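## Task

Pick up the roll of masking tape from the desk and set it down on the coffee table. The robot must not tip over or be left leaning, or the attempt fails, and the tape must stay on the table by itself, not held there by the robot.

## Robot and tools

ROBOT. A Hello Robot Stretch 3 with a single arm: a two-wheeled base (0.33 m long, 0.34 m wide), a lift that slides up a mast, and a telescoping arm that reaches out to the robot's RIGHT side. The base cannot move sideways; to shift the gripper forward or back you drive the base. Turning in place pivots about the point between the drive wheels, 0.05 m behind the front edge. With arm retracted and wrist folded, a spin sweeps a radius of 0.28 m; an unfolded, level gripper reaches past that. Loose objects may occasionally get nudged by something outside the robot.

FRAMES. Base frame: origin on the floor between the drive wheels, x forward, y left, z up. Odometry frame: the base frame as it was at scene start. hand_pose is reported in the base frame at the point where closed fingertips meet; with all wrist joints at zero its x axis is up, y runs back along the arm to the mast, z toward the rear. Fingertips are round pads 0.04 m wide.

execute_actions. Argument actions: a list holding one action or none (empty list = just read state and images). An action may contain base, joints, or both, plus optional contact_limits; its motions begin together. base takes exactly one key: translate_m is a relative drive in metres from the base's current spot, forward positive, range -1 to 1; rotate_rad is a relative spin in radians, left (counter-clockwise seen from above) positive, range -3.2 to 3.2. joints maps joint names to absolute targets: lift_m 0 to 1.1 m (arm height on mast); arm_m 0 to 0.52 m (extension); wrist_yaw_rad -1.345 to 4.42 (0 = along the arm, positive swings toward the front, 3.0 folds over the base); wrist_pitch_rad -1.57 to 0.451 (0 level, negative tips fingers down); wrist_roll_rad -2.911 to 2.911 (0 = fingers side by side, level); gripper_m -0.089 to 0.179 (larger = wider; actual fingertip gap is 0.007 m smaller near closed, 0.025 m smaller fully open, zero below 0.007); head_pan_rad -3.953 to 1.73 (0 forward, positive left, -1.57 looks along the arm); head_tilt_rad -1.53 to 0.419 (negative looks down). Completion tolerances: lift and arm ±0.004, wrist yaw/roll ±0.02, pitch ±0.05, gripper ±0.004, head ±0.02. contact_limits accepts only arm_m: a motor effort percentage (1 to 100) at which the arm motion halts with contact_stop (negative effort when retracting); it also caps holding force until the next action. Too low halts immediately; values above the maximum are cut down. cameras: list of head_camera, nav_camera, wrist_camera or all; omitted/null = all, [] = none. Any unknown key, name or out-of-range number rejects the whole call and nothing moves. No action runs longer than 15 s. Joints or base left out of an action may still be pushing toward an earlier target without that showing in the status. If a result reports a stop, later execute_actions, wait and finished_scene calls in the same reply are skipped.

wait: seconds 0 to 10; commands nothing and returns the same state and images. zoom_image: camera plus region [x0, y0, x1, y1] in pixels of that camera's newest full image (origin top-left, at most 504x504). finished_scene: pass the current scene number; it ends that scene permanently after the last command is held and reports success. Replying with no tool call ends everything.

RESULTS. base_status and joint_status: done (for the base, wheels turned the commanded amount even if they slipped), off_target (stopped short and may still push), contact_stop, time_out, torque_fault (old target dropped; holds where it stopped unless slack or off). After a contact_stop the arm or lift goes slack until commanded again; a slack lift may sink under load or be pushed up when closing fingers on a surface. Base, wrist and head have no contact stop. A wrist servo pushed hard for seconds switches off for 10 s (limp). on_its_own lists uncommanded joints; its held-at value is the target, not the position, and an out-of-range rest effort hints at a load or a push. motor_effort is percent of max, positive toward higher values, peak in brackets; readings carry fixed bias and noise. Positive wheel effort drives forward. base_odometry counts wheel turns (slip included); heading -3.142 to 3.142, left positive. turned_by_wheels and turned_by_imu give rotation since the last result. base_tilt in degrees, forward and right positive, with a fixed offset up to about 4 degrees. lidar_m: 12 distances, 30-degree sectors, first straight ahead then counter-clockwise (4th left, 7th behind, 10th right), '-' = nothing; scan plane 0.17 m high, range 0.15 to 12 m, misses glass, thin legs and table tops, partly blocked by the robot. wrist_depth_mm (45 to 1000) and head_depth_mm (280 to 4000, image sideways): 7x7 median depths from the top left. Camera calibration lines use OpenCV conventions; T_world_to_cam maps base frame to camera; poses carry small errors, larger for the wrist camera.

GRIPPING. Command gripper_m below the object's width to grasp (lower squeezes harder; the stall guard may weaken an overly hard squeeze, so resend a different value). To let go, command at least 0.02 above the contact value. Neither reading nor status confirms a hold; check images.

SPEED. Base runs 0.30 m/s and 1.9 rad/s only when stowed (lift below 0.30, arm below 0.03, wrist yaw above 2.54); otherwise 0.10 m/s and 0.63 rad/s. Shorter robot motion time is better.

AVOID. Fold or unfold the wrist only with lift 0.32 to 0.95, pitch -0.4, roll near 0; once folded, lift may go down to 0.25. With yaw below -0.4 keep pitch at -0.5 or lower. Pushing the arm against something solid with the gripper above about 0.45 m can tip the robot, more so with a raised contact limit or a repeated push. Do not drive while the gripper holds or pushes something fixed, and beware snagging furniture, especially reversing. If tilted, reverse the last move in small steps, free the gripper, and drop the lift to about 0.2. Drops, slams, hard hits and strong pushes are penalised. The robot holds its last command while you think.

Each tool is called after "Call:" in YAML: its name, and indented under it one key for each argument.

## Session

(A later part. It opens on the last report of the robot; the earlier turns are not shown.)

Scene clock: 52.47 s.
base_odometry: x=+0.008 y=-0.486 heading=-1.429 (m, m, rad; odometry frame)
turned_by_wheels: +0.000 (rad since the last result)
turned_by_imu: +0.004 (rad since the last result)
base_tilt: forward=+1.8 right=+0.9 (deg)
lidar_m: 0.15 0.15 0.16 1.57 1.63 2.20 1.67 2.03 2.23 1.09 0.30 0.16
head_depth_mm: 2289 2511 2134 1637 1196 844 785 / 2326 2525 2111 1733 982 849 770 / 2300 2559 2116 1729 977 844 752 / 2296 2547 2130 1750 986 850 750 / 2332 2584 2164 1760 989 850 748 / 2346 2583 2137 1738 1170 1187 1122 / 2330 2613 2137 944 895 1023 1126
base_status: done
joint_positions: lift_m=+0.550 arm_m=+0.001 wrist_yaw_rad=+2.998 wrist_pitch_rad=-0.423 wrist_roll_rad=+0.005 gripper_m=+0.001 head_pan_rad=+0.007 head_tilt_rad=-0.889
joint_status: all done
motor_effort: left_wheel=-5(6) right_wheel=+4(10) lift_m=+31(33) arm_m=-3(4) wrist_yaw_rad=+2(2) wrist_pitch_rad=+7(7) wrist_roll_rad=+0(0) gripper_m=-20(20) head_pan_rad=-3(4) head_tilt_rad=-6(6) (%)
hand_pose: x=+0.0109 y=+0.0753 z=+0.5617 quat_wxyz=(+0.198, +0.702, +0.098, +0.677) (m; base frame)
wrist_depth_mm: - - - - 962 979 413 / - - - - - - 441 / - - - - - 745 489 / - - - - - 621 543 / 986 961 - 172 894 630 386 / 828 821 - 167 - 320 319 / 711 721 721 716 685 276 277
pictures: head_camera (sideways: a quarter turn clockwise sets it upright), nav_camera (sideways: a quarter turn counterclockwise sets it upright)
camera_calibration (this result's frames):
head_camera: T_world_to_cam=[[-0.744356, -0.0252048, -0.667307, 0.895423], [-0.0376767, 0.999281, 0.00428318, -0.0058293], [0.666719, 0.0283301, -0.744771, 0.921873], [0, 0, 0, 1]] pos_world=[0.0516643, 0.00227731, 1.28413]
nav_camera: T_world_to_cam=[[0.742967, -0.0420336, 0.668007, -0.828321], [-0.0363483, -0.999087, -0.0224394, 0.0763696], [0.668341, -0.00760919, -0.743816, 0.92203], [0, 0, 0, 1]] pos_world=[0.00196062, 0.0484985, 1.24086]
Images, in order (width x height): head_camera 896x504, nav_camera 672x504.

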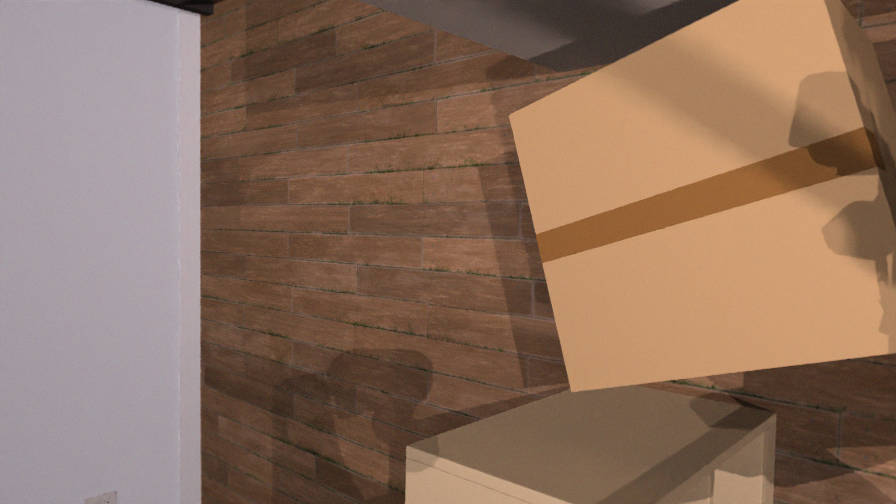

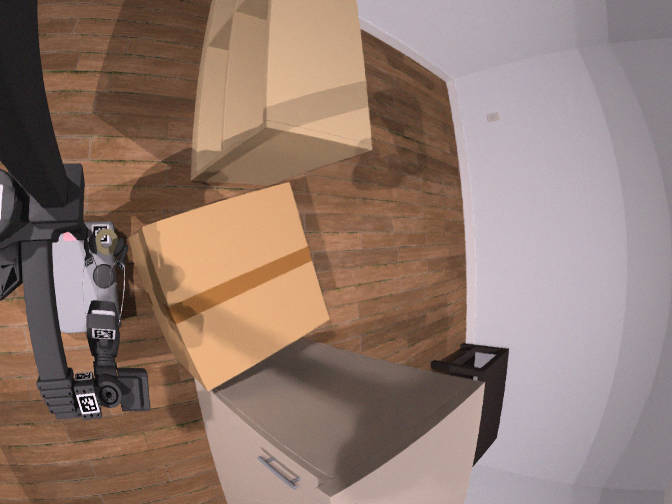

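Call:
execute_actions:
  actions:
    - {"base":{"translate_m":0.35},"joints":{"head_tilt_rad":-1.1}}
  cameras: ["nav_camera","head_camera"]

Scene clock: 57.10 s.
base_odometry: x=+0.058 y=-0.832 heading=-1.429 (m, m, rad; odometry frame)
turned_by_wheels: +0.000 (rad since the last result)
turned_by_imu: -0.082 (rad since the last result)
base_tilt: forward=+1.9 right=+0.9 (deg)
lidar_m: - - 0.36 0.34 1.61 2.06 2.01 2.31 2.32 0.19 0.15 -
head_depth_mm: 2129 1960 1670 1478 879 792 742 / 2168 1951 1690 1475 883 797 754 / 2140 1969 1717 1494 881 795 743 / 2165 1976 1688 1482 890 801 746 / 2202 1989 1699 1499 920 814 761 / 2175 1980 1724 1506 1342 1193 1098 / 2166 2031 1718 1513 1037 943 1046
base_status: translate_m off_target (by the wheels' count: +0.3497 of +0.3500)
joint_positions: lift_m=+0.550 arm_m=+0.001 wrist_yaw_rad=+2.998 wrist_pitch_rad=-0.423 wrist_roll_rad=+0.005 gripper_m=+0.001 head_pan_rad=+0.007 head_tilt_rad=-1.087
joint_status: all done
on_its_own: left_wheel is at rest, and its effort (+51) is outside its rest range (-18 to +18); right_wheel is at rest, and its effort (+63) is outside its rest range (-18 to +18)
motor_effort: left_wheel=+51(95) right_wheel=+63(64) lift_m=+31(31) arm_m=-3(4) wrist_yaw_rad=+3(2) wrist_pitch_rad=+7(7) wrist_roll_rad=+0(0) gripper_m=-20(19) head_pan_rad=-3(4) head_tilt_rad=-7(27) (%)
hand_pose: x=+0.0108 y=+0.0753 z=+0.5617 quat_wxyz=(+0.198, +0.702, +0.098, +0.677) (m; base frame)
wrist_depth_mm: - - - 377 400 414 - / - - - 396 417 446 - / - - - 436 464 498 - / - - - 468 509 571 - / 970 977 - 172 580 897 977 / 831 827 - 168 - 319 319 / 722 710 723 681 279 277 276
pictures: head_camera (sideways: a quarter turn clockwise sets it upright), nav_camera (sideways: a quarter turn counterclockwise sets it upright)
camera_calibration (this result's frames):
head_camera: T_world_to_cam=[[-0.861066, -0.0258658, -0.507835, 0.688368], [-0.0360441, 0.999298, 0.0102173, -0.0135629], [0.507214, 0.0271022, -0.861394, 1.07447], [0, 0, 0, 1]] pos_world=[0.0472562, 0.00223814, 1.27526]
nav_camera: T_world_to_cam=[[0.859838, -0.0413711, 0.508888, -0.621726], [-0.040106, -0.999105, -0.0134596, 0.0646973], [0.50899, -0.00883637, -0.860727, 1.075], [0, 0, 0, 1]] pos_world=[-0.00998498, 0.0484169, 1.24254]
Images, in order (width x height): head_camera 896x504, nav_camera 672x504.

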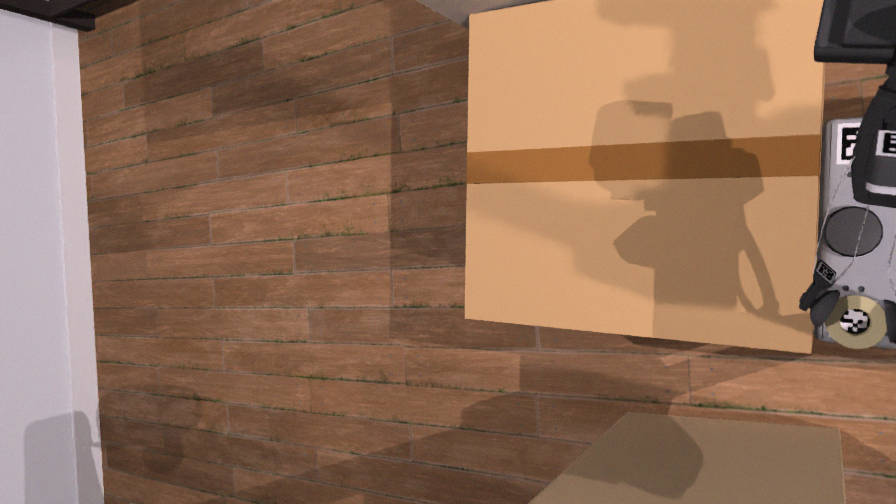

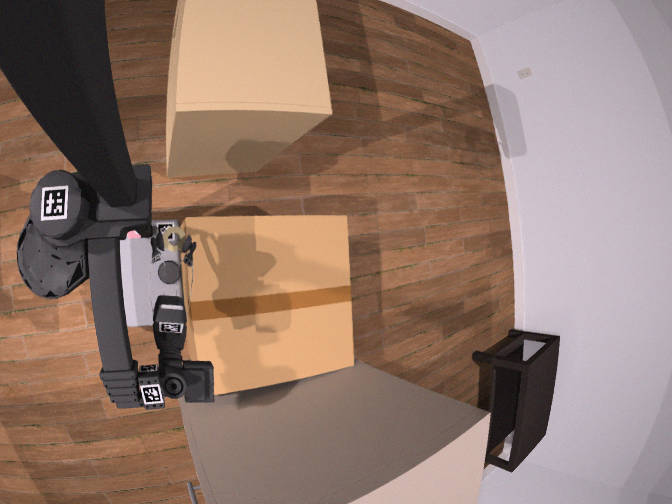

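Call:
execute_actions:
  actions:
    - {"base":{"rotate_rad":0.12}}
  cameras: []

Call:
execute_actions:
  actions:
    - {"base":{"translate_m":0.35}}
  cameras: ["nav_camera","head_camera"]

Scene clock: 69.43 s.
base_odometry: x=+0.058 y=-0.832 heading=-1.311 (m, m, rad; odometry frame)
turned_by_wheels: +0.119 (rad since the last result)
turned_by_imu: +0.064 (rad since the last result)
base_tilt: forward=+1.9 right=+0.9 (deg)
lidar_m: - - 0.35 0.34 1.62 2.19 2.00 2.30 2.27 0.18 0.15 -
head_depth_mm: 2154 1938 1680 1484 882 793 741 / 2136 1964 1683 1479 881 797 751 / 2166 1958 1683 1487 885 794 754 / 2167 1967 1703 1486 888 801 757 / 2191 1992 1715 1497 1294 823 755 / 2171 2010 1727 1509 1336 1193 1096 / 2200 2024 1731 1509 912 909 1063
base_status: rotate_rad off_target (by the wheels' count: +0.1186 of +0.1200)
joint_positions: lift_m=+0.550 arm_m=+0.001 wrist_yaw_rad=+2.998 wrist_pitch_rad=-0.423 wrist_roll_rad=+0.005 gripper_m=+0.001 head_pan_rad=+0.007 head_tilt_rad=-1.087
joint_status: not commanded
on_its_own: right_wheel is at rest, and its effort (+77) is outside its rest range (-18 to +18)
motor_effort: left_wheel=-3(45) right_wheel=+77(79) lift_m=+31(31) arm_m=-3(3) wrist_yaw_rad=+3(2) wrist_pitch_rad=+7(7) wrist_roll_rad=+0(0) gripper_m=-20(19) head_pan_rad=-4(4) head_tilt_rad=-7(8) (%)
hand_pose: x=+0.0108 y=+0.0753 z=+0.5617 quat_wxyz=(+0.198, +0.702, +0.098, +0.677) (m; base frame)
wrist_depth_mm: - - - 410 386 400 416 / - - - 404 403 427 - / - - - 444 446 476 - / - - - 480 495 528 - / 975 965 - 172 562 609 951 / 836 825 - 168 - 659 319 / 710 724 724 699 283 276 274
pictures: none
No camera images: the call's "cameras" was empty. Leave "cameras" out to get every camera's image.

Scene clock: 73.90 s.
base_odometry: x=+0.148 y=-1.170 heading=-1.310 (m, m, rad; odometry frame)
turned_by_wheels: +0.001 (rad since the last result)
turned_by_imu: -0.174 (rad since the last result)
base_tilt: forward=+1.8 right=+0.9 (deg)
lidar_m: - - 0.15 0.31 0.32 1.88 2.18 2.46 0.43 0.19 0.15 -
head_depth_mm: 1955 1864 1672 1475 874 790 744 / 2125 1949 1677 1472 883 798 753 / 2085 1968 1692 1495 881 798 743 / 2053 1974 1697 1488 887 797 752 / 2026 1975 1697 1496 913 812 760 / 1981 1979 1703 1505 1339 1207 1101 / 1964 1984 1727 1505 1336 1209 874
base_status: translate_m off_target (by the wheels' count: +0.3496 of +0.3500)
joint_positions: lift_m=+0.550 arm_m=+0.001 wrist_yaw_rad=+2.998 wrist_pitch_rad=-0.423 wrist_roll_rad=+0.005 gripper_m=+0.001 head_pan_rad=+0.007 head_tilt_rad=-1.088
joint_status: not commanded
on_its_own: left_wheel is at rest, and its effort (+93) is outside its rest range (-18 to +18); right_wheel is at rest, and its effort (+50) is outside its rest range (-18 to +18)
motor_effort: left_wheel=+93(98) right_wheel=+50(77) lift_m=+31(31) arm_m=-3(3) wrist_yaw_rad=+1(2) wrist_pitch_rad=+7(7) wrist_roll_rad=+0(0) gripper_m=-19(20) head_pan_rad=-3(3) head_tilt_rad=-7(8) (%)
hand_pose: x=+0.0107 y=+0.0753 z=+0.5617 quat_wxyz=(+0.198, +0.702, +0.098, +0.677) (m; base frame)
wrist_depth_mm: - - 363 365 - - - / - - 348 381 - - - / - 339 383 417 - - - / - 368 420 449 - - - / 964 433 - 172 - 961 978 / 838 777 - 168 - 321 318 / 720 712 591 664 279 276 277
pictures: head_camera (sideways: a quarter turn clockwise sets it upright), nav_camera (sideways: a quarter turn counterclockwise sets it upright)
camera_calibration (this result's frames):
head_camera: T_world_to_cam=[[-0.861688, -0.0258185, -0.506781, 0.686999], [-0.0359717, 0.9993, 0.0102529, -0.0136097], [0.506161, 0.0270646, -0.862014, 1.07528], [0, 0, 0, 1]] pos_world=[0.0472237, 0.00223546, 1.2752]
nav_camera: T_world_to_cam=[[0.860457, -0.0414184, 0.507837, -0.62036], [-0.0401823, -0.999102, -0.0134021, 0.0646229], [0.507936, -0.00887407, -0.861349, 1.07581], [0, 0, 0, 1]] pos_world=[-0.0100547, 0.0484174, 1.24256]
Images, in order (width x height): head_camera 896x504, nav_camera 672x504.

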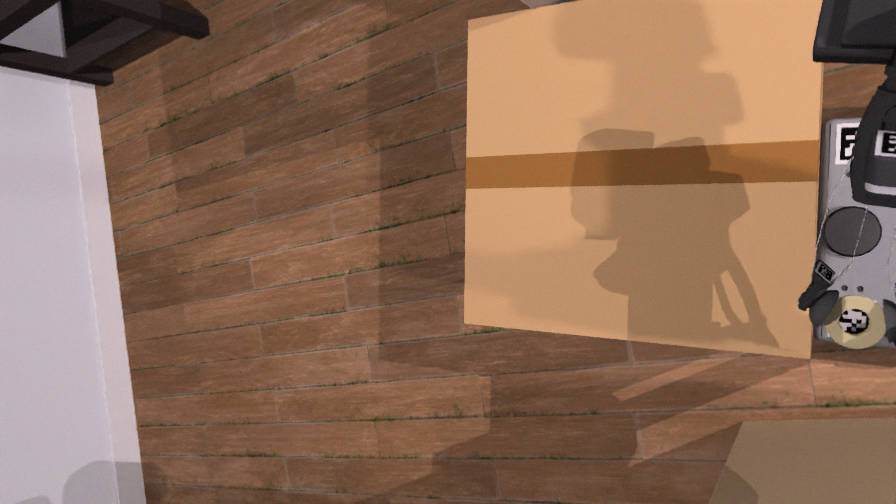

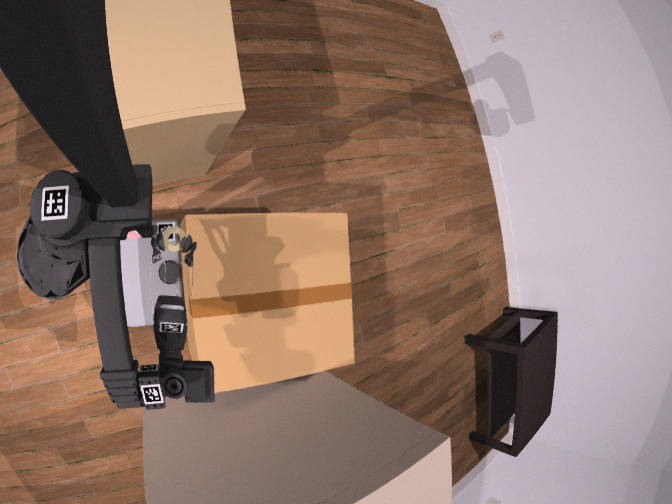

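Call:
execute_actions:
  actions:
    - {"base":{"translate_m":-0.12}}

Scene clock: 77.33 s.
base_odometry: x=+0.117 y=-1.054 heading=-1.310 (m, m, rad; odometry frame)
turned_by_wheels: +0.000 (rad since the last result)
turned_by_imu: +0.000 (rad since the last result)
base_tilt: forward=+1.8 right=+0.9 (deg)
lidar_m: 0.17 0.17 0.33 0.29 0.29 1.85 2.06 2.39 2.46 0.41 0.24 0.17
head_depth_mm: 2028 1905 1678 982 876 827 1106 / 2179 1952 1688 987 882 830 1098 / 2128 1948 1688 989 882 832 1113 / 2130 1963 1702 993 887 833 1118 / 2136 1984 1690 1455 918 960 1105 / 2091 1992 1713 1504 1338 1194 1081 / 2039 1998 1719 1513 1344 888 809
base_status: done
joint_positions: lift_m=+0.550 arm_m=+0.001 wrist_yaw_rad=+2.998 wrist_pitch_rad=-0.423 wrist_roll_rad=+0.005 gripper_m=+0.001 head_pan_rad=+0.007 head_tilt_rad=-1.088
joint_status: not commanded
motor_effort: left_wheel=+0(86) right_wheel=+0(49) lift_m=+30(31) arm_m=-3(3) wrist_yaw_rad=+2(1) wrist_pitch_rad=+7(7) wrist_roll_rad=+0(0) gripper_m=-19(20) head_pan_rad=-3(3) head_tilt_rad=-7(7) (%)
hand_pose: x=+0.0107 y=+0.0753 z=+0.5617 quat_wxyz=(+0.198, +0.702, +0.098, +0.677) (m; base frame)
wrist_depth_mm: - - 367 363 379 - - / - - 326 356 391 - - / - - 356 388 434 - - / - - 394 416 483 - - / 973 998 - 172 556 971 1000 / 839 826 - 168 - 329 318 / 718 725 582 634 701 285 276
pictures: head_camera (sideways: a quarter turn clockwise sets it upright), nav_camera (sideways: a quarter turn counterclockwise sets it upright), wrist_camera
camera_calibration (this result's frames):
head_camera: T_world_to_cam=[[-0.861688, -0.0258132, -0.506781, 0.686999], [-0.0359656, 0.9993, 0.0102529, -0.0136098], [0.506162, 0.0270615, -0.862014, 1.07528], [0, 0, 0, 1]] pos_world=[0.0472238, 0.00223521, 1.2752]
nav_camera: T_world_to_cam=[[0.860457, -0.0414236, 0.507837, -0.62036], [-0.0401883, -0.999102, -0.0134021, 0.0646229], [0.507936, -0.00887715, -0.861349, 1.07581], [0, 0, 0, 1]] pos_world=[-0.0100544, 0.0484175, 1.24256]
wrist_camera: T_world_to_cam=[[0.99209, -0.125062, -0.0108209, 0.00792163], [-0.0831823, -0.590403, -0.802811, 0.519204], [0.0940127, 0.79736, -0.596136, 0.445005], [0, 0, 0, 1]] pos_world=[-0.00650654, -0.0472992, 0.682191]
Images, in order (width x height): head_camera 896x504, nav_camera 672x504, wrist_camera 644x364.

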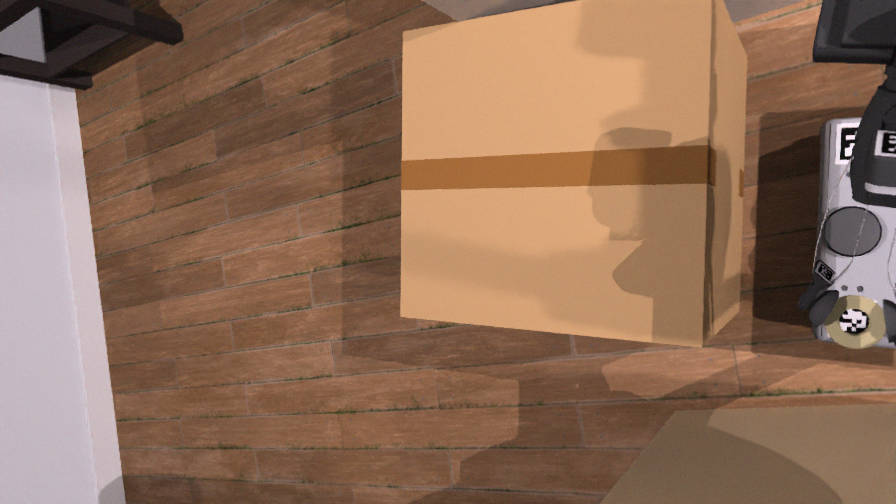

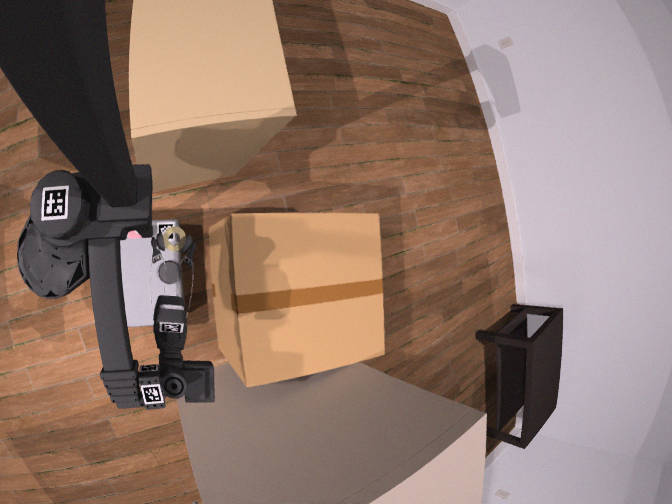

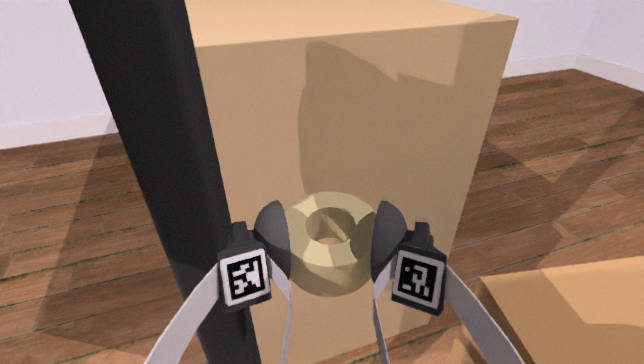

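Call:
execute_actions:
  actions:
    - {"base":{"rotate_rad":0.33}}
  cameras: []

Call:
execute_actions:
  actions:
    - {"base":{"translate_m":0.3}}
  cameras: ["head_camera","nav_camera"]

Scene clock: 79.27 s.
base_odometry: x=+0.117 y=-1.054 heading=-0.980 (m, m, rad; odometry frame)
turned_by_wheels: +0.330 (rad since the last result)
turned_by_imu: +0.337 (rad since the last result)
base_tilt: forward=+1.9 right=+1.0 (deg)
lidar_m: 0.17 0.20 0.29 0.29 1.66 2.54 2.07 2.38 0.41 0.30 0.19 0.17
head_depth_mm: 2048 1946 1667 982 874 792 947 / 2104 1936 1684 988 882 805 1081 / 2130 1957 1696 988 885 824 1112 / 2168 1960 1692 1489 916 922 1123 / 2187 1963 1708 1496 1330 1205 1115 / 2203 1986 1719 1499 970 1022 1072 / 2240 1990 1719 1510 718 733 870
base_status: done
joint_positions: lift_m=+0.550 arm_m=+0.001 wrist_yaw_rad=+2.998 wrist_pitch_rad=-0.423 wrist_roll_rad=+0.005 gripper_m=+0.001 head_pan_rad=+0.007 head_tilt_rad=-1.088
joint_status: not commanded
motor_effort: left_wheel=-4(9) right_wheel=+3(8) lift_m=+31(31) arm_m=-2(3) wrist_yaw_rad=+1(2) wrist_pitch_rad=+7(7) wrist_roll_rad=+0(0) gripper_m=-19(20) head_pan_rad=-4(4) head_tilt_rad=-7(8) (%)
hand_pose: x=+0.0107 y=+0.0753 z=+0.5617 quat_wxyz=(+0.198, +0.702, +0.098, +0.677) (m; base frame)
wrist_depth_mm: - - - 408 361 359 359 / - - - 344 338 339 338 / - - - 378 371 372 372 / - - - 401 411 412 422 / 961 962 - 172 450 462 937 / 842 827 - 168 - 515 821 / 719 725 717 626 607 676 705
pictures: none
No camera images: the call's "cameras" was empty. Leave "cameras" out to get every camera's image.

Scene clock: 83.50 s.
base_odometry: x=+0.284 y=-1.303 heading=-0.979 (m, m, rad; odometry frame)
turned_by_wheels: +0.001 (rad since the last result)
turned_by_imu: -0.452 (rad since the last result)
base_tilt: forward=+1.7 right=+0.9 (deg)
lidar_m: - - 0.15 0.30 0.30 0.33 2.72 2.28 0.48 0.19 0.15 -
head_depth_mm: 1625 1849 1679 1473 875 790 744 / 1954 1889 1671 1480 883 797 751 / 2052 1958 1689 1472 884 796 745 / 2005 1958 1690 1491 886 800 748 / 1950 1983 1704 1498 902 804 751 / 1894 1991 1699 1512 1335 1210 1096 / 1825 1993 1710 1508 1347 1208 927
base_status: translate_m off_target (by the wheels' count: +0.2995 of +0.3000)
joint_positions: lift_m=+0.550 arm_m=+0.001 wrist_yaw_rad=+2.998 wrist_pitch_rad=-0.423 wrist_roll_rad=+0.005 gripper_m=+0.001 head_pan_rad=+0.007 head_tilt_rad=-1.089
joint_status: not commanded
on_its_own: left_wheel is at rest, and its effort (+99) is outside its rest range (-18 to +18); right_wheel is at rest, and its effort (+47) is outside its rest range (-18 to +18)
motor_effort: left_wheel=+99(100) right_wheel=+47(96) lift_m=+31(31) arm_m=-3(3) wrist_yaw_rad=+1(2) wrist_pitch_rad=+7(7) wrist_roll_rad=+0(0) gripper_m=-19(19) head_pan_rad=-3(3) head_tilt_rad=-6(7) (%)
hand_pose: x=+0.0107 y=+0.0754 z=+0.5618 quat_wxyz=(+0.198, +0.702, +0.098, +0.677) (m; base frame)
wrist_depth_mm: 374 - 366 - - - - / 273 - 337 - - - - / 293 310 367 - - - - / 315 335 400 439 - - - / 336 370 - 173 - 972 984 / 365 412 - 168 - 318 319 / 406 446 564 664 276 278 276
pictures: head_camera (sideways: a quarter turn clockwise sets it upright), nav_camera (sideways: a quarter turn counterclockwise sets it upright)
camera_calibration (this result's frames):
head_camera: T_world_to_cam=[[-0.861964, -0.0255668, -0.506324, 0.686406], [-0.0356724, 0.999311, 0.0102683, -0.0136316], [0.505713, 0.0269127, -0.862282, 1.07563], [0, 0, 0, 1]] pos_world=[0.0472103, 0.00222327, 1.27518]
nav_camera: T_world_to_cam=[[0.860714, -0.0416697, 0.507381, -0.619768], [-0.0404832, -0.999091, -0.0133772, 0.0645923], [0.507477, -0.00902641, -0.861618, 1.07617], [0, 0, 0, 1]] pos_world=[-0.0100718, 0.048422, 1.24257]
Images, in order (width x height): head_camera 896x504, nav_camera 672x504.

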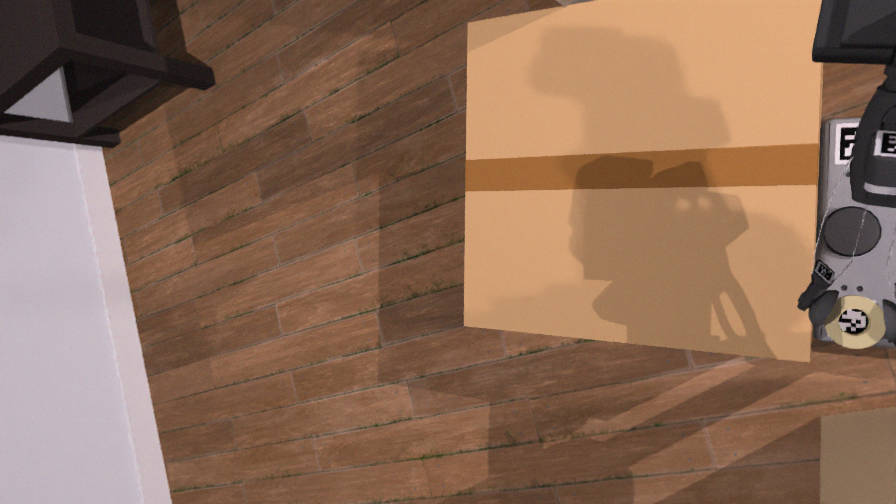

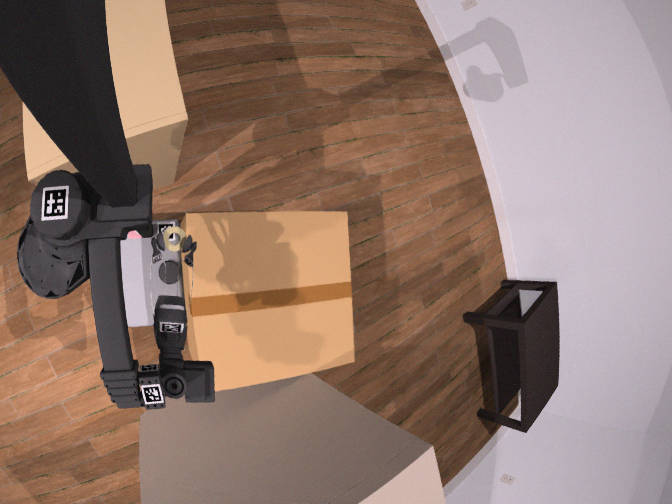

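Call:
execute_actions:
  actions:
    - {"base":{"translate_m":0.3}}
  cameras: ["head_camera","nav_camera"]

Scene clock: 88.53 s.
base_odometry: x=+0.451 y=-1.551 heading=-0.978 (m, m, rad; odometry frame)
turned_by_wheels: +0.001 (rad since the last result)
turned_by_imu: +0.001 (rad since the last result)
base_tilt: forward=+1.7 right=+0.9 (deg)
lidar_m: - - 0.15 0.30 0.30 0.33 2.73 2.28 0.48 0.19 0.15 -
head_depth_mm: 1597 1855 1656 1469 877 793 741 / 1969 1886 1677 1476 882 796 755 / 2077 1971 1685 1482 880 794 743 / 1997 1967 1693 1484 885 803 746 / 1935 1958 1716 1492 907 805 750 / 1902 1982 1697 1503 1345 1199 1098 / 1842 2006 1704 1512 1346 1210 925
base_status: translate_m off_target (by the wheels' count: +0.2996 of +0.3000)
joint_positions: lift_m=+0.550 arm_m=+0.001 wrist_yaw_rad=+2.998 wrist_pitch_rad=-0.423 wrist_roll_rad=+0.005 gripper_m=+0.001 head_pan_rad=+0.007 head_tilt_rad=-1.089
joint_status: not commanded
on_its_own: left_wheel is at rest, and its effort (+88) is outside its rest range (-18 to +18); right_wheel is at rest, and its effort (+50) is outside its rest range (-18 to +18)
motor_effort: left_wheel=+88(99) right_wheel=+50(61) lift_m=+31(31) arm_m=-3(3) wrist_yaw_rad=+2(1) wrist_pitch_rad=+7(7) wrist_roll_rad=+0(0) gripper_m=-19(20) head_pan_rad=-3(3) head_tilt_rad=-7(7) (%)
hand_pose: x=+0.0107 y=+0.0754 z=+0.5618 quat_wxyz=(+0.198, +0.702, +0.098, +0.677) (m; base frame)
wrist_depth_mm: 374 - 364 - - - - / 275 - 336 - - - - / 291 307 365 - - - - / 312 335 404 443 - - - / 337 370 - 172 - 964 972 / 367 411 - 168 - 319 316 / 401 444 561 667 276 276 276
pictures: head_camera (sideways: a quarter turn clockwise sets it upright), nav_camera (sideways: a quarter turn counterclockwise sets it upright)
camera_calibration (this result's frames):
head_camera: T_world_to_cam=[[-0.861964, -0.0255668, -0.506324, 0.686406], [-0.0356724, 0.999311, 0.0102683, -0.0136316], [0.505713, 0.0269127, -0.862282, 1.07563], [0, 0, 0, 1]] pos_world=[0.0472103, 0.00222327, 1.27518]
nav_camera: T_world_to_cam=[[0.860714, -0.0416697, 0.507381, -0.619768], [-0.0404831, -0.999091, -0.0133772, 0.0645923], [0.507477, -0.00902641, -0.861618, 1.07617], [0, 0, 0, 1]] pos_world=[-0.0100718, 0.048422, 1.24257]
Images, in order (width x height): head_camera 896x504, nav_camera 672x504.

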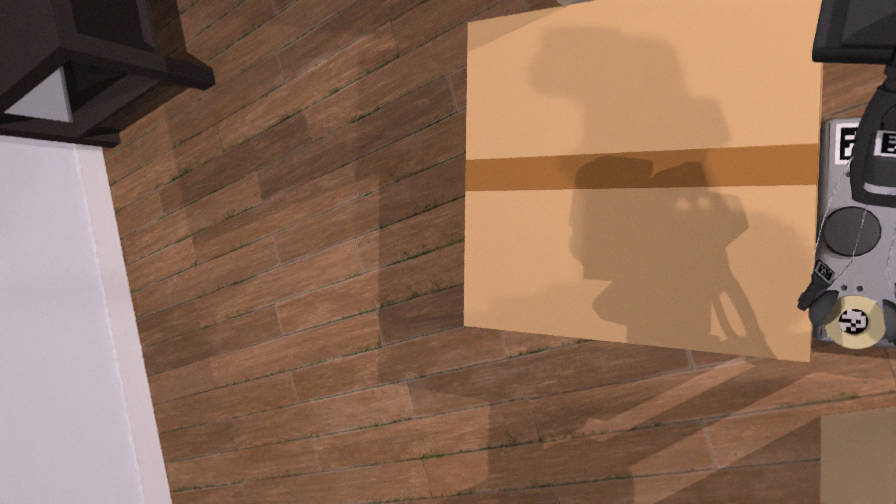

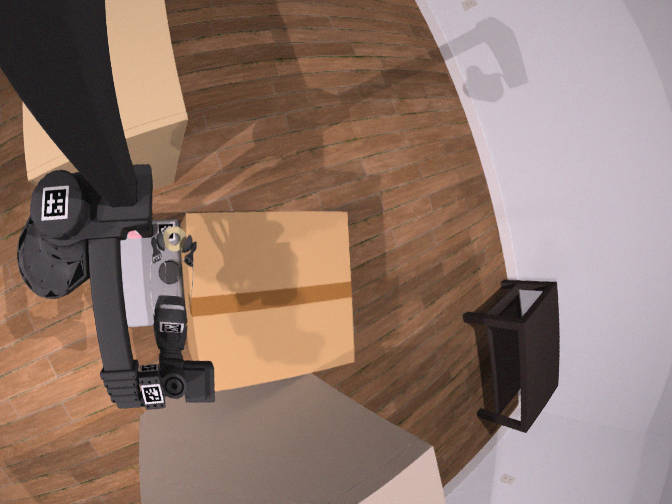

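Call:
execute_actions:
  actions:
    - {"base":{"translate_m":-0.05}}
  cameras: []

Call:
execute_actions:
  actions:
    - {"base":{"rotate_rad":0.32}}
  cameras: []

Call:
execute_actions:
  actions:
    - {"base":{"translate_m":-0.42}}
  cameras: []

Call:
execute_actions:
  actions:
    - {"base":{"rotate_rad":-0.3}}
  cameras: ["head_camera","nav_camera"]

Scene clock: 91.63 s.
base_odometry: x=+0.423 y=-1.510 heading=-0.978 (m, m, rad; odometry frame)
turned_by_wheels: +0.000 (rad since the last result)
turned_by_imu: +0.000 (rad since the last result)
base_tilt: forward=+1.7 right=+0.9 (deg)
lidar_m: - - 0.15 0.28 0.28 0.32 2.69 2.23 0.50 0.42 0.15 -
head_depth_mm: 1621 1900 1679 1441 875 793 1099 / 1971 1896 1672 985 878 793 1081 / 2122 1968 1686 985 881 796 1099 / 2066 1958 1686 992 889 801 1104 / 2000 1968 1696 1471 900 802 1066 / 1949 1974 1716 1503 1331 1207 1077 / 1886 1969 1727 1506 1346 1211 810
base_status: done
joint_positions: lift_m=+0.550 arm_m=+0.001 wrist_yaw_rad=+2.998 wrist_pitch_rad=-0.423 wrist_roll_rad=+0.005 gripper_m=+0.001 head_pan_rad=+0.007 head_tilt_rad=-1.089
joint_status: not commanded
motor_effort: left_wheel=+0(82) right_wheel=+0(50) lift_m=+31(31) arm_m=-3(3) wrist_yaw_rad=+2(2) wrist_pitch_rad=+7(7) wrist_roll_rad=+0(0) gripper_m=-20(19) head_pan_rad=-3(3) head_tilt_rad=-7(7) (%)
hand_pose: x=+0.0107 y=+0.0754 z=+0.5618 quat_wxyz=(+0.198, +0.702, +0.098, +0.677) (m; base frame)
wrist_depth_mm: 375 - 366 362 - - - / 263 - 323 355 - - - / 277 296 349 392 - - - / 296 319 384 414 - - - / 321 353 - 172 - 953 959 / 356 392 - 168 - 315 318 / 697 424 539 641 318 276 275
pictures: none
No camera images: the call's "cameras" was empty. Leave "cameras" out to get every camera's image.

Scene clock: 93.17 s.
base_odometry: x=+0.423 y=-1.510 heading=-0.658 (m, m, rad; odometry frame)
turned_by_wheels: +0.320 (rad since the last result)
turned_by_imu: +0.326 (rad since the last result)
base_tilt: forward=+1.9 right=+0.8 (deg)
lidar_m: - 0.15 0.29 0.28 0.29 2.18 2.23 2.52 0.43 0.18 0.15 -
head_depth_mm: 1959 1921 1668 1467 878 789 742 / 1952 1960 1688 1474 876 795 752 / 1989 1949 1681 988 884 798 954 / 1997 1973 1693 1488 900 812 1122 / 1989 1984 1707 1490 1329 1189 1108 / 1995 2010 1705 1507 1338 1202 1067 / 2018 2009 1722 1505 1340 794 756
base_status: done
joint_positions: lift_m=+0.550 arm_m=+0.001 wrist_yaw_rad=+2.998 wrist_pitch_rad=-0.423 wrist_roll_rad=+0.005 gripper_m=+0.001 head_pan_rad=+0.007 head_tilt_rad=-1.089
joint_status: not commanded
motor_effort: left_wheel=-5(10) right_wheel=+14(14) lift_m=+31(31) arm_m=-2(3) wrist_yaw_rad=+2(1) wrist_pitch_rad=+7(7) wrist_roll_rad=+0(0) gripper_m=-20(19) head_pan_rad=-3(3) head_tilt_rad=-7(6) (%)
hand_pose: x=+0.0107 y=+0.0754 z=+0.5618 quat_wxyz=(+0.198, +0.702, +0.098, +0.677) (m; base frame)
wrist_depth_mm: - - 362 364 360 - - / - - 319 330 342 - - / - 336 351 364 375 - - / - 383 388 389 419 - - / 979 943 - 172 947 963 990 / 817 801 - 168 - 816 823 / 718 724 560 583 716 285 275
pictures: none
No camera images: the call's "cameras" was empty. Leave "cameras" out to get every camera's image.

Scene clock: 98.43 s.
base_odometry: x=+0.091 y=-1.253 heading=-0.658 (m, m, rad; odometry frame)
turned_by_wheels: +0.000 (rad since the last result)
turned_by_imu: +0.001 (rad since the last result)
base_tilt: forward=+1.9 right=+0.8 (deg)
lidar_m: 0.50 0.40 0.37 0.92 1.58 2.18 1.81 2.16 2.30 0.54 0.44 0.50
head_depth_mm: 2225 1930 1116 981 1206 1190 1106 / 2265 1948 1126 987 1204 1190 1095 / 2254 1960 1125 1006 1275 1186 1118 / 2283 1969 1659 1036 1305 1201 1124 / 2303 1993 1699 1501 1336 1204 1114 / 2305 1995 1716 1046 1066 1179 1094 / 2337 2024 1734 798 779 1168 1100
base_status: done
joint_positions: lift_m=+0.550 arm_m=+0.001 wrist_yaw_rad=+2.998 wrist_pitch_rad=-0.423 wrist_roll_rad=+0.005 gripper_m=+0.001 head_pan_rad=+0.007 head_tilt_rad=-1.089
joint_status: not commanded
motor_effort: left_wheel=-4(12) right_wheel=+5(10) lift_m=+30(31) arm_m=-3(3) wrist_yaw_rad=+1(2) wrist_pitch_rad=+7(7) wrist_roll_rad=+0(0) gripper_m=-19(20) head_pan_rad=-3(3) head_tilt_rad=-7(7) (%)
hand_pose: x=+0.0107 y=+0.0754 z=+0.5618 quat_wxyz=(+0.198, +0.702, +0.098, +0.677) (m; base frame)
wrist_depth_mm: - - - - 893 405 358 / - - - - 969 374 371 / - - - - 800 408 415 / - - - - 952 451 464 / 976 981 - 173 880 501 528 / 820 841 - 168 - 571 630 / 721 713 722 725 686 662 697
pictures: none
No camera images: the call's "cameras" was empty. Leave "cameras" out to get every camera's image.

Scene clock: 99.97 s.
base_odometry: x=+0.091 y=-1.253 heading=-0.958 (m, m, rad; odometry frame)
turned_by_wheels: -0.300 (rad since the last result)
turned_by_imu: -0.305 (rad since the last result)
base_tilt: forward=+1.7 right=+0.8 (deg)
lidar_m: 0.50 0.52 0.37 0.91 1.52 1.73 2.26 1.81 2.17 2.23 0.44 0.47
head_depth_mm: 713 758 831 922 1031 1178 1113 / 2130 1957 1079 1033 1271 1191 1102 / 2265 1945 1124 1011 1263 1191 1111 / 2288 1976 1136 1007 1280 1197 1118 / 2298 1977 1143 1017 1296 1202 1107 / 2231 2004 1688 1081 1331 1202 1098 / 2210 2001 1713 1498 1107 999 1101
base_status: done
joint_positions: lift_m=+0.550 arm_m=+0.001 wrist_yaw_rad=+2.998 wrist_pitch_rad=-0.423 wrist_roll_rad=+0.005 gripper_m=+0.001 head_pan_rad=+0.007 head_tilt_rad=-1.089
joint_status: not commanded
motor_effort: left_wheel=+3(8) right_wheel=-4(9) lift_m=+31(31) arm_m=-3(2) wrist_yaw_rad=+2(2) wrist_pitch_rad=+7(7) wrist_roll_rad=+0(0) gripper_m=-19(19) head_pan_rad=-3(3) head_tilt_rad=-6(6) (%)
hand_pose: x=+0.0107 y=+0.0754 z=+0.5618 quat_wxyz=(+0.198, +0.702, +0.098, +0.677) (m; base frame)
wrist_depth_mm: - - - 914 407 438 499 / - - - 959 427 479 - / - - - 800 467 536 - / - - - - 523 624 - / 981 975 - 173 610 727 920 / 826 831 - 168 - 789 588 / 730 723 720 718 727 711 590
pictures: head_camera (sideways: a quarter turn clockwise sets it upright), nav_camera (sideways: a quarter turn counterclockwise sets it upright)
camera_calibration (this result's frames):
head_camera: T_world_to_cam=[[-0.861964, -0.025567, -0.506325, 0.686407], [-0.0356726, 0.999311, 0.0102683, -0.0136316], [0.505713, 0.0269128, -0.862282, 1.07563], [0, 0, 0, 1]] pos_world=[0.0472103, 0.00222328, 1.27518]
nav_camera: T_world_to_cam=[[0.860714, -0.0416695, 0.507381, -0.619769], [-0.040483, -0.999091, -0.0133773, 0.0645923], [0.507477, -0.00902632, -0.861618, 1.07617], [0, 0, 0, 1]] pos_world=[-0.0100718, 0.0484219, 1.24257]
Images, in order (width x height): head_camera 896x504, nav_camera 672x504.

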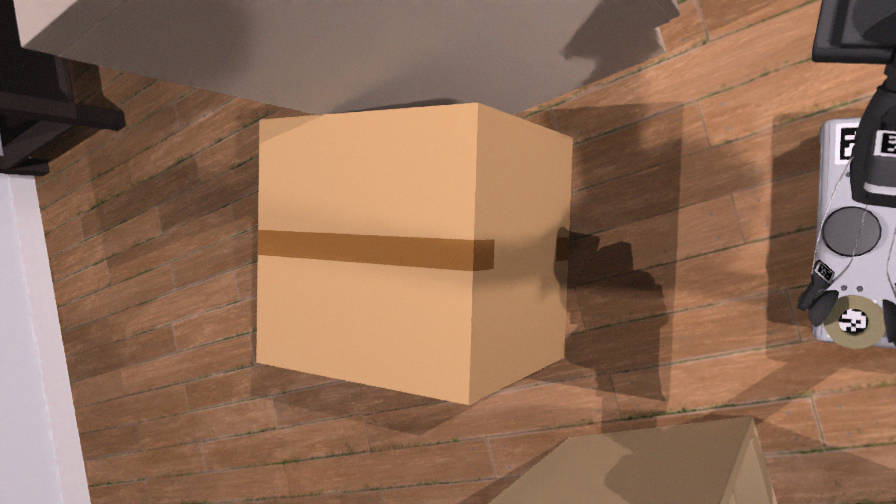

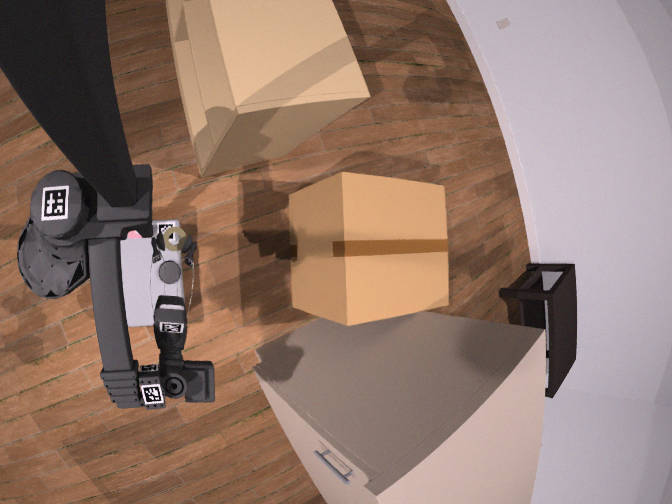

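Call:
execute_actions:
  actions:
    - {"base":{"translate_m":0.65}}
  cameras: ["head_camera","nav_camera"]

Scene clock: 108.03 s.
base_odometry: x=+0.464 y=-1.784 heading=-0.957 (m, m, rad; odometry frame)
turned_by_wheels: +0.001 (rad since the last result)
turned_by_imu: -0.012 (rad since the last result)
base_tilt: forward=+1.9 right=+0.9 (deg)
lidar_m: - - 0.15 0.19 0.42 1.87 2.25 2.47 0.34 0.19 0.15 -
head_depth_mm: 1630 1899 1664 1426 689 789 906 / 1625 1837 1679 1467 878 793 752 / 2028 1962 1685 1482 884 801 745 / 2055 1973 1693 1491 885 800 750 / 1983 1994 1712 1492 887 801 752 / 1911 2004 1717 1497 894 807 1071 / 1854 1990 1724 1518 1346 1192 1091
base_status: translate_m off_target (by the wheels' count: +0.6495 of +0.6500)
joint_positions: lift_m=+0.550 arm_m=+0.001 wrist_yaw_rad=+2.998 wrist_pitch_rad=-0.423 wrist_roll_rad=+0.005 gripper_m=+0.001 head_pan_rad=+0.006 head_tilt_rad=-1.089
joint_status: not commanded
on_its_own: left_wheel is at rest, and its effort (+100) is outside its rest range (-18 to +18); right_wheel is at rest, and its effort (+64) is outside its rest range (-18 to +18)
motor_effort: left_wheel=+100(100) right_wheel=+64(92) lift_m=+31(31) arm_m=-3(3) wrist_yaw_rad=+2(1) wrist_pitch_rad=+7(7) wrist_roll_rad=+0(0) gripper_m=-19(20) head_pan_rad=-3(3) head_tilt_rad=-6(7) (%)
hand_pose: x=+0.0107 y=+0.0754 z=+0.5618 quat_wxyz=(+0.198, +0.702, +0.098, +0.677) (m; base frame)
wrist_depth_mm: 375 - 430 - - - - / 367 - 456 - - - - / 388 420 494 - - - - / 436 459 553 - - - 450 / 708 498 - 172 389 374 373 / 809 556 - 168 - 317 318 / 724 635 708 685 278 277 276
pictures: head_camera (sideways: a quarter turn clockwise sets it upright), nav_camera (sideways: a quarter turn counterclockwise sets it upright)
camera_calibration (this result's frames):
head_camera: T_world_to_cam=[[-0.861966, -0.0254838, -0.506324, 0.686406], [-0.0355762, 0.999314, 0.0102683, -0.0136322], [0.505715, 0.026864, -0.862282, 1.07563], [0, 0, 0, 1]] pos_world=[0.0472105, 0.00221931, 1.27518]
nav_camera: T_world_to_cam=[[0.86071, -0.0417525, 0.507381, -0.619768], [-0.0405794, -0.999087, -0.0133772, 0.0645929], [0.507476, -0.00907528, -0.861618, 1.07617], [0, 0, 0, 1]] pos_world=[-0.0100672, 0.0484235, 1.24257]
Images, in order (width x height): head_camera 896x504, nav_camera 672x504.

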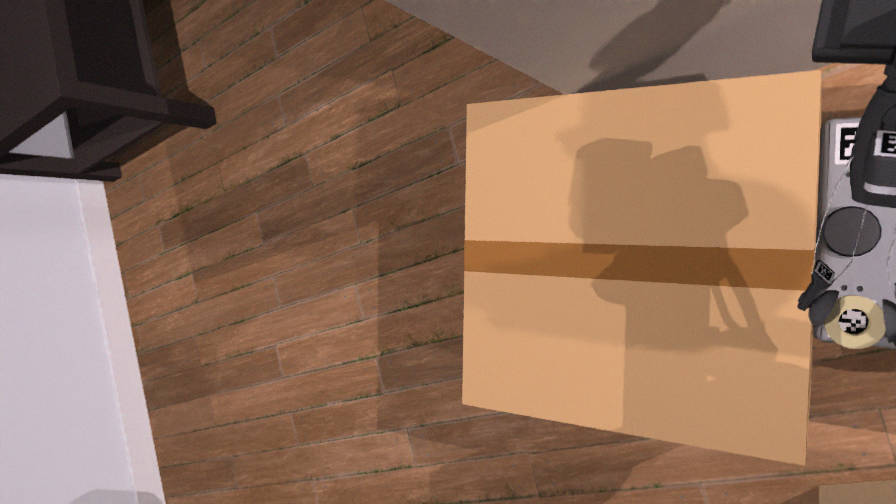

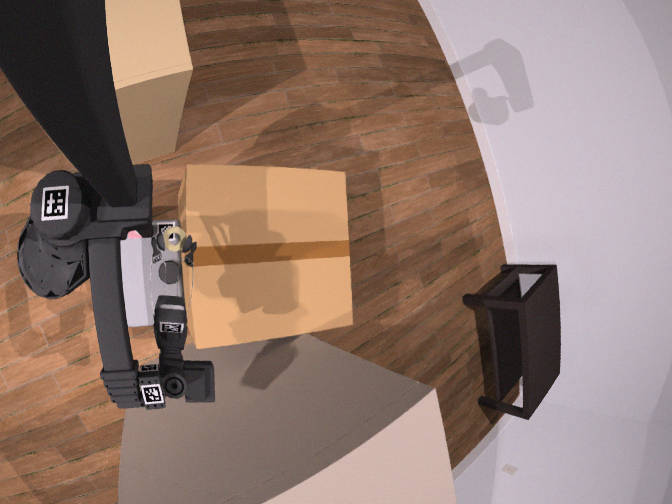

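Call:
execute_actions:
  actions:
    - {"base":{"rotate_rad":0.35}}
  cameras: ["head_camera"]

Scene clock: 110.17 s.
base_odometry: x=+0.464 y=-1.784 heading=-0.609 (m, m, rad; odometry frame)
turned_by_wheels: +0.349 (rad since the last result)
turned_by_imu: +0.183 (rad since the last result)
base_tilt: forward=+2.0 right=+1.0 (deg)
lidar_m: - - 0.15 0.41 0.42 2.09 2.22 2.46 0.31 0.18 0.15 -
head_depth_mm: 1961 1870 1667 1476 845 822 854 / 2041 1948 1673 1474 881 796 751 / 2015 1930 1681 1487 884 797 757 / 1999 1971 1698 990 883 800 1038 / 1985 1982 1698 999 891 804 1085 / 1955 1988 1726 1510 1321 820 1093 / 1950 2000 1716 1509 1343 1209 1074
base_status: rotate_rad off_target (by the wheels' count: +0.3486 of +0.3500)
joint_positions: lift_m=+0.550 arm_m=+0.001 wrist_yaw_rad=+2.998 wrist_pitch_rad=-0.423 wrist_roll_rad=+0.005 gripper_m=+0.001 head_pan_rad=+0.006 head_tilt_rad=-1.089
joint_status: not commanded
on_its_own: right_wheel is at rest, and its effort (+76) is outside its rest range (-18 to +18)
motor_effort: left_wheel=-3(96) right_wheel=+76(79) lift_m=+31(31) arm_m=-3(3) wrist_yaw_rad=+2(2) wrist_pitch_rad=+7(7) wrist_roll_rad=+0(0) gripper_m=-20(20) head_pan_rad=-3(3) head_tilt_rad=-6(6) (%)
hand_pose: x=+0.0107 y=+0.0754 z=+0.5618 quat_wxyz=(+0.198, +0.702, +0.098, +0.677) (m; base frame)
wrist_depth_mm: - - 415 444 - - - / - - 436 471 - - - / - - 477 516 - - - / - - 530 558 - - - / 996 936 - 172 388 375 374 / 823 823 - 168 - 318 318 / 723 724 720 732 318 277 275
pictures: head_camera (sideways: a quarter turn clockwise sets it upright)
camera_calibration (this result's frames):
head_camera: T_world_to_cam=[[-0.861967, -0.0254837, -0.506324, 0.686406], [-0.035576, 0.999314, 0.0102683, -0.0136322], [0.505715, 0.026864, -0.862282, 1.07563], [0, 0, 0, 1]] pos_world=[0.0472105, 0.0022193, 1.27518]
Images, in order (width x height): head_camera 896x504.

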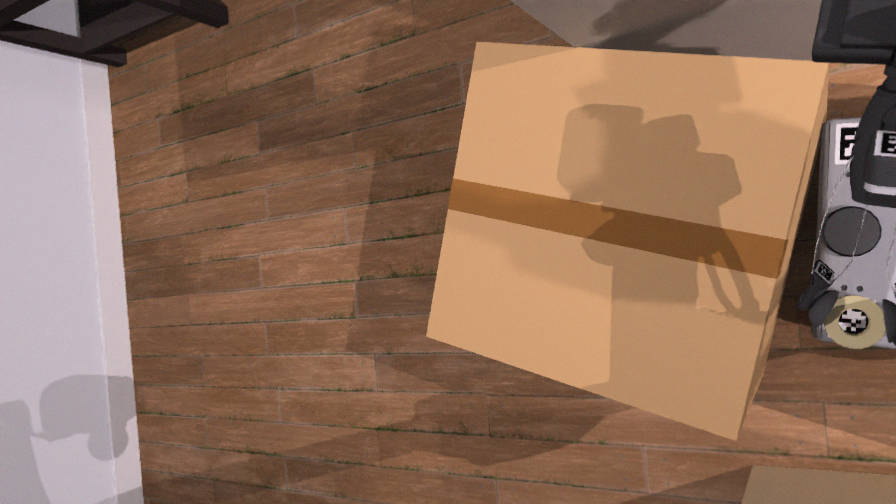

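Call:
execute_actions:
  actions:
    - {"base":{"rotate_rad":0.4},"joints":{"head_pan_rad":-0.6}}
  cameras: ["head_camera","nav_camera"]

Scene clock: 113.10 s.
base_odometry: x=+0.464 y=-1.784 heading=-0.210 (m, m, rad; odometry frame)
turned_by_wheels: +0.399 (rad since the last result)
turned_by_imu: +0.212 (rad since the last result)
base_tilt: forward=+1.9 right=+0.8 (deg)
lidar_m: - 0.15 0.27 0.41 1.75 2.56 2.19 2.43 0.29 0.17 0.15 -
head_depth_mm: 2111 1937 486 528 630 740 1038 / 2031 1944 556 658 824 885 - / 1945 1974 1689 1007 881 809 - / 1673 1918 1692 993 885 800 1110 / 2100 1974 1702 994 890 804 1086 / 2030 2003 1716 1505 893 802 1070 / 1949 2001 1715 1517 908 820 1072
base_status: rotate_rad off_target (by the wheels' count: +0.3986 of +0.4000)
joint_positions: lift_m=+0.550 arm_m=+0.001 wrist_yaw_rad=+2.998 wrist_pitch_rad=-0.423 wrist_roll_rad=+0.005 gripper_m=+0.001 head_pan_rad=-0.593 head_tilt_rad=-1.089
joint_status: all done
on_its_own: right_wheel is at rest, and its effort (+74) is outside its rest range (-18 to +18)
motor_effort: left_wheel=-3(11) right_wheel=+74(78) lift_m=+31(31) arm_m=-3(2) wrist_yaw_rad=+2(1) wrist_pitch_rad=+7(7) wrist_roll_rad=+0(0) gripper_m=-19(20) head_pan_rad=-4(35) head_tilt_rad=-7(7) (%)
hand_pose: x=+0.0107 y=+0.0754 z=+0.5618 quat_wxyz=(+0.198, +0.702, +0.098, +0.677) (m; base frame)
wrist_depth_mm: - - 423 428 436 - - / - - 453 456 468 - - / - - 496 499 511 - - / - - 551 540 565 - - / 976 969 - 172 932 374 976 / 829 841 - 168 - 329 317 / 718 713 733 719 701 285 276
pictures: head_camera (sideways: a quarter turn clockwise sets it upright), nav_camera (sideways: a quarter turn counterclockwise sets it upright)
camera_calibration (this result's frames):
head_camera: T_world_to_cam=[[-0.726141, 0.46514, -0.506324, 0.685578], [0.534276, 0.845248, 0.0102683, -0.0171083], [0.432746, -0.263061, -0.862282, 1.07608], [0, 0, 0, 1]] pos_world=[0.0412986, -0.0213553, 1.27518]
nav_camera: T_world_to_cam=[[0.687179, -0.519952, 0.507381, -0.61871], [-0.597033, -0.802105, -0.0133772, 0.0679873], [0.413928, -0.293731, -0.861618, 1.07674], [0, 0, 0, 1]] pos_world=[0.0200628, 0.0491045, 1.24257]
Images, in order (width x height): head_camera 896x504, nav_camera 672x504.

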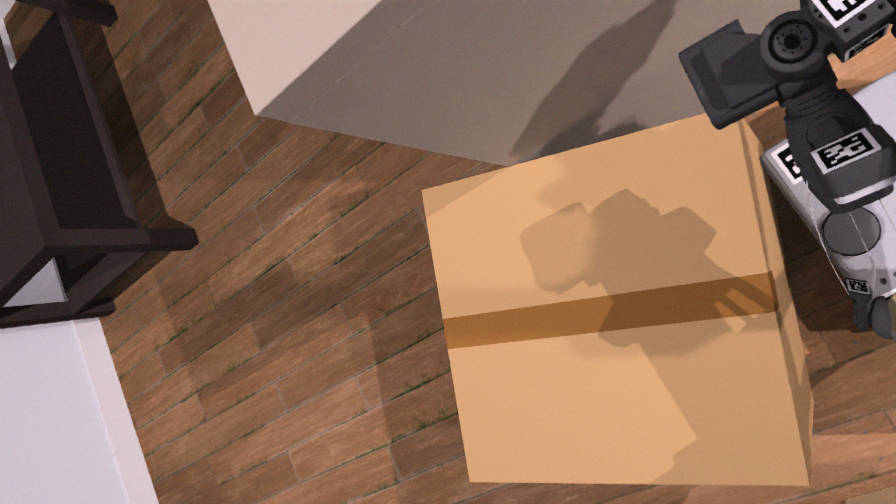

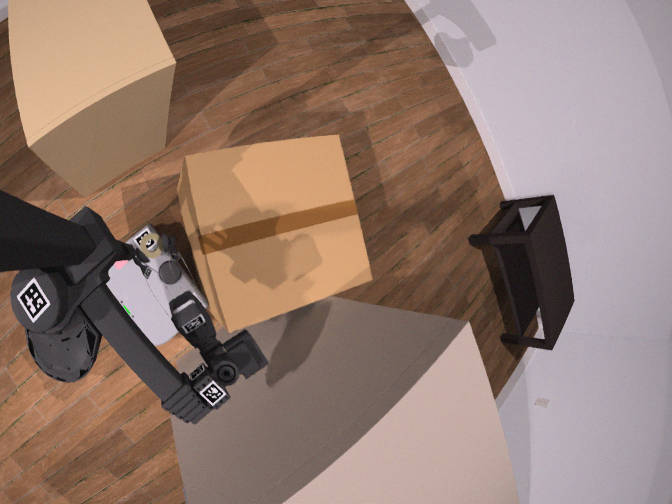

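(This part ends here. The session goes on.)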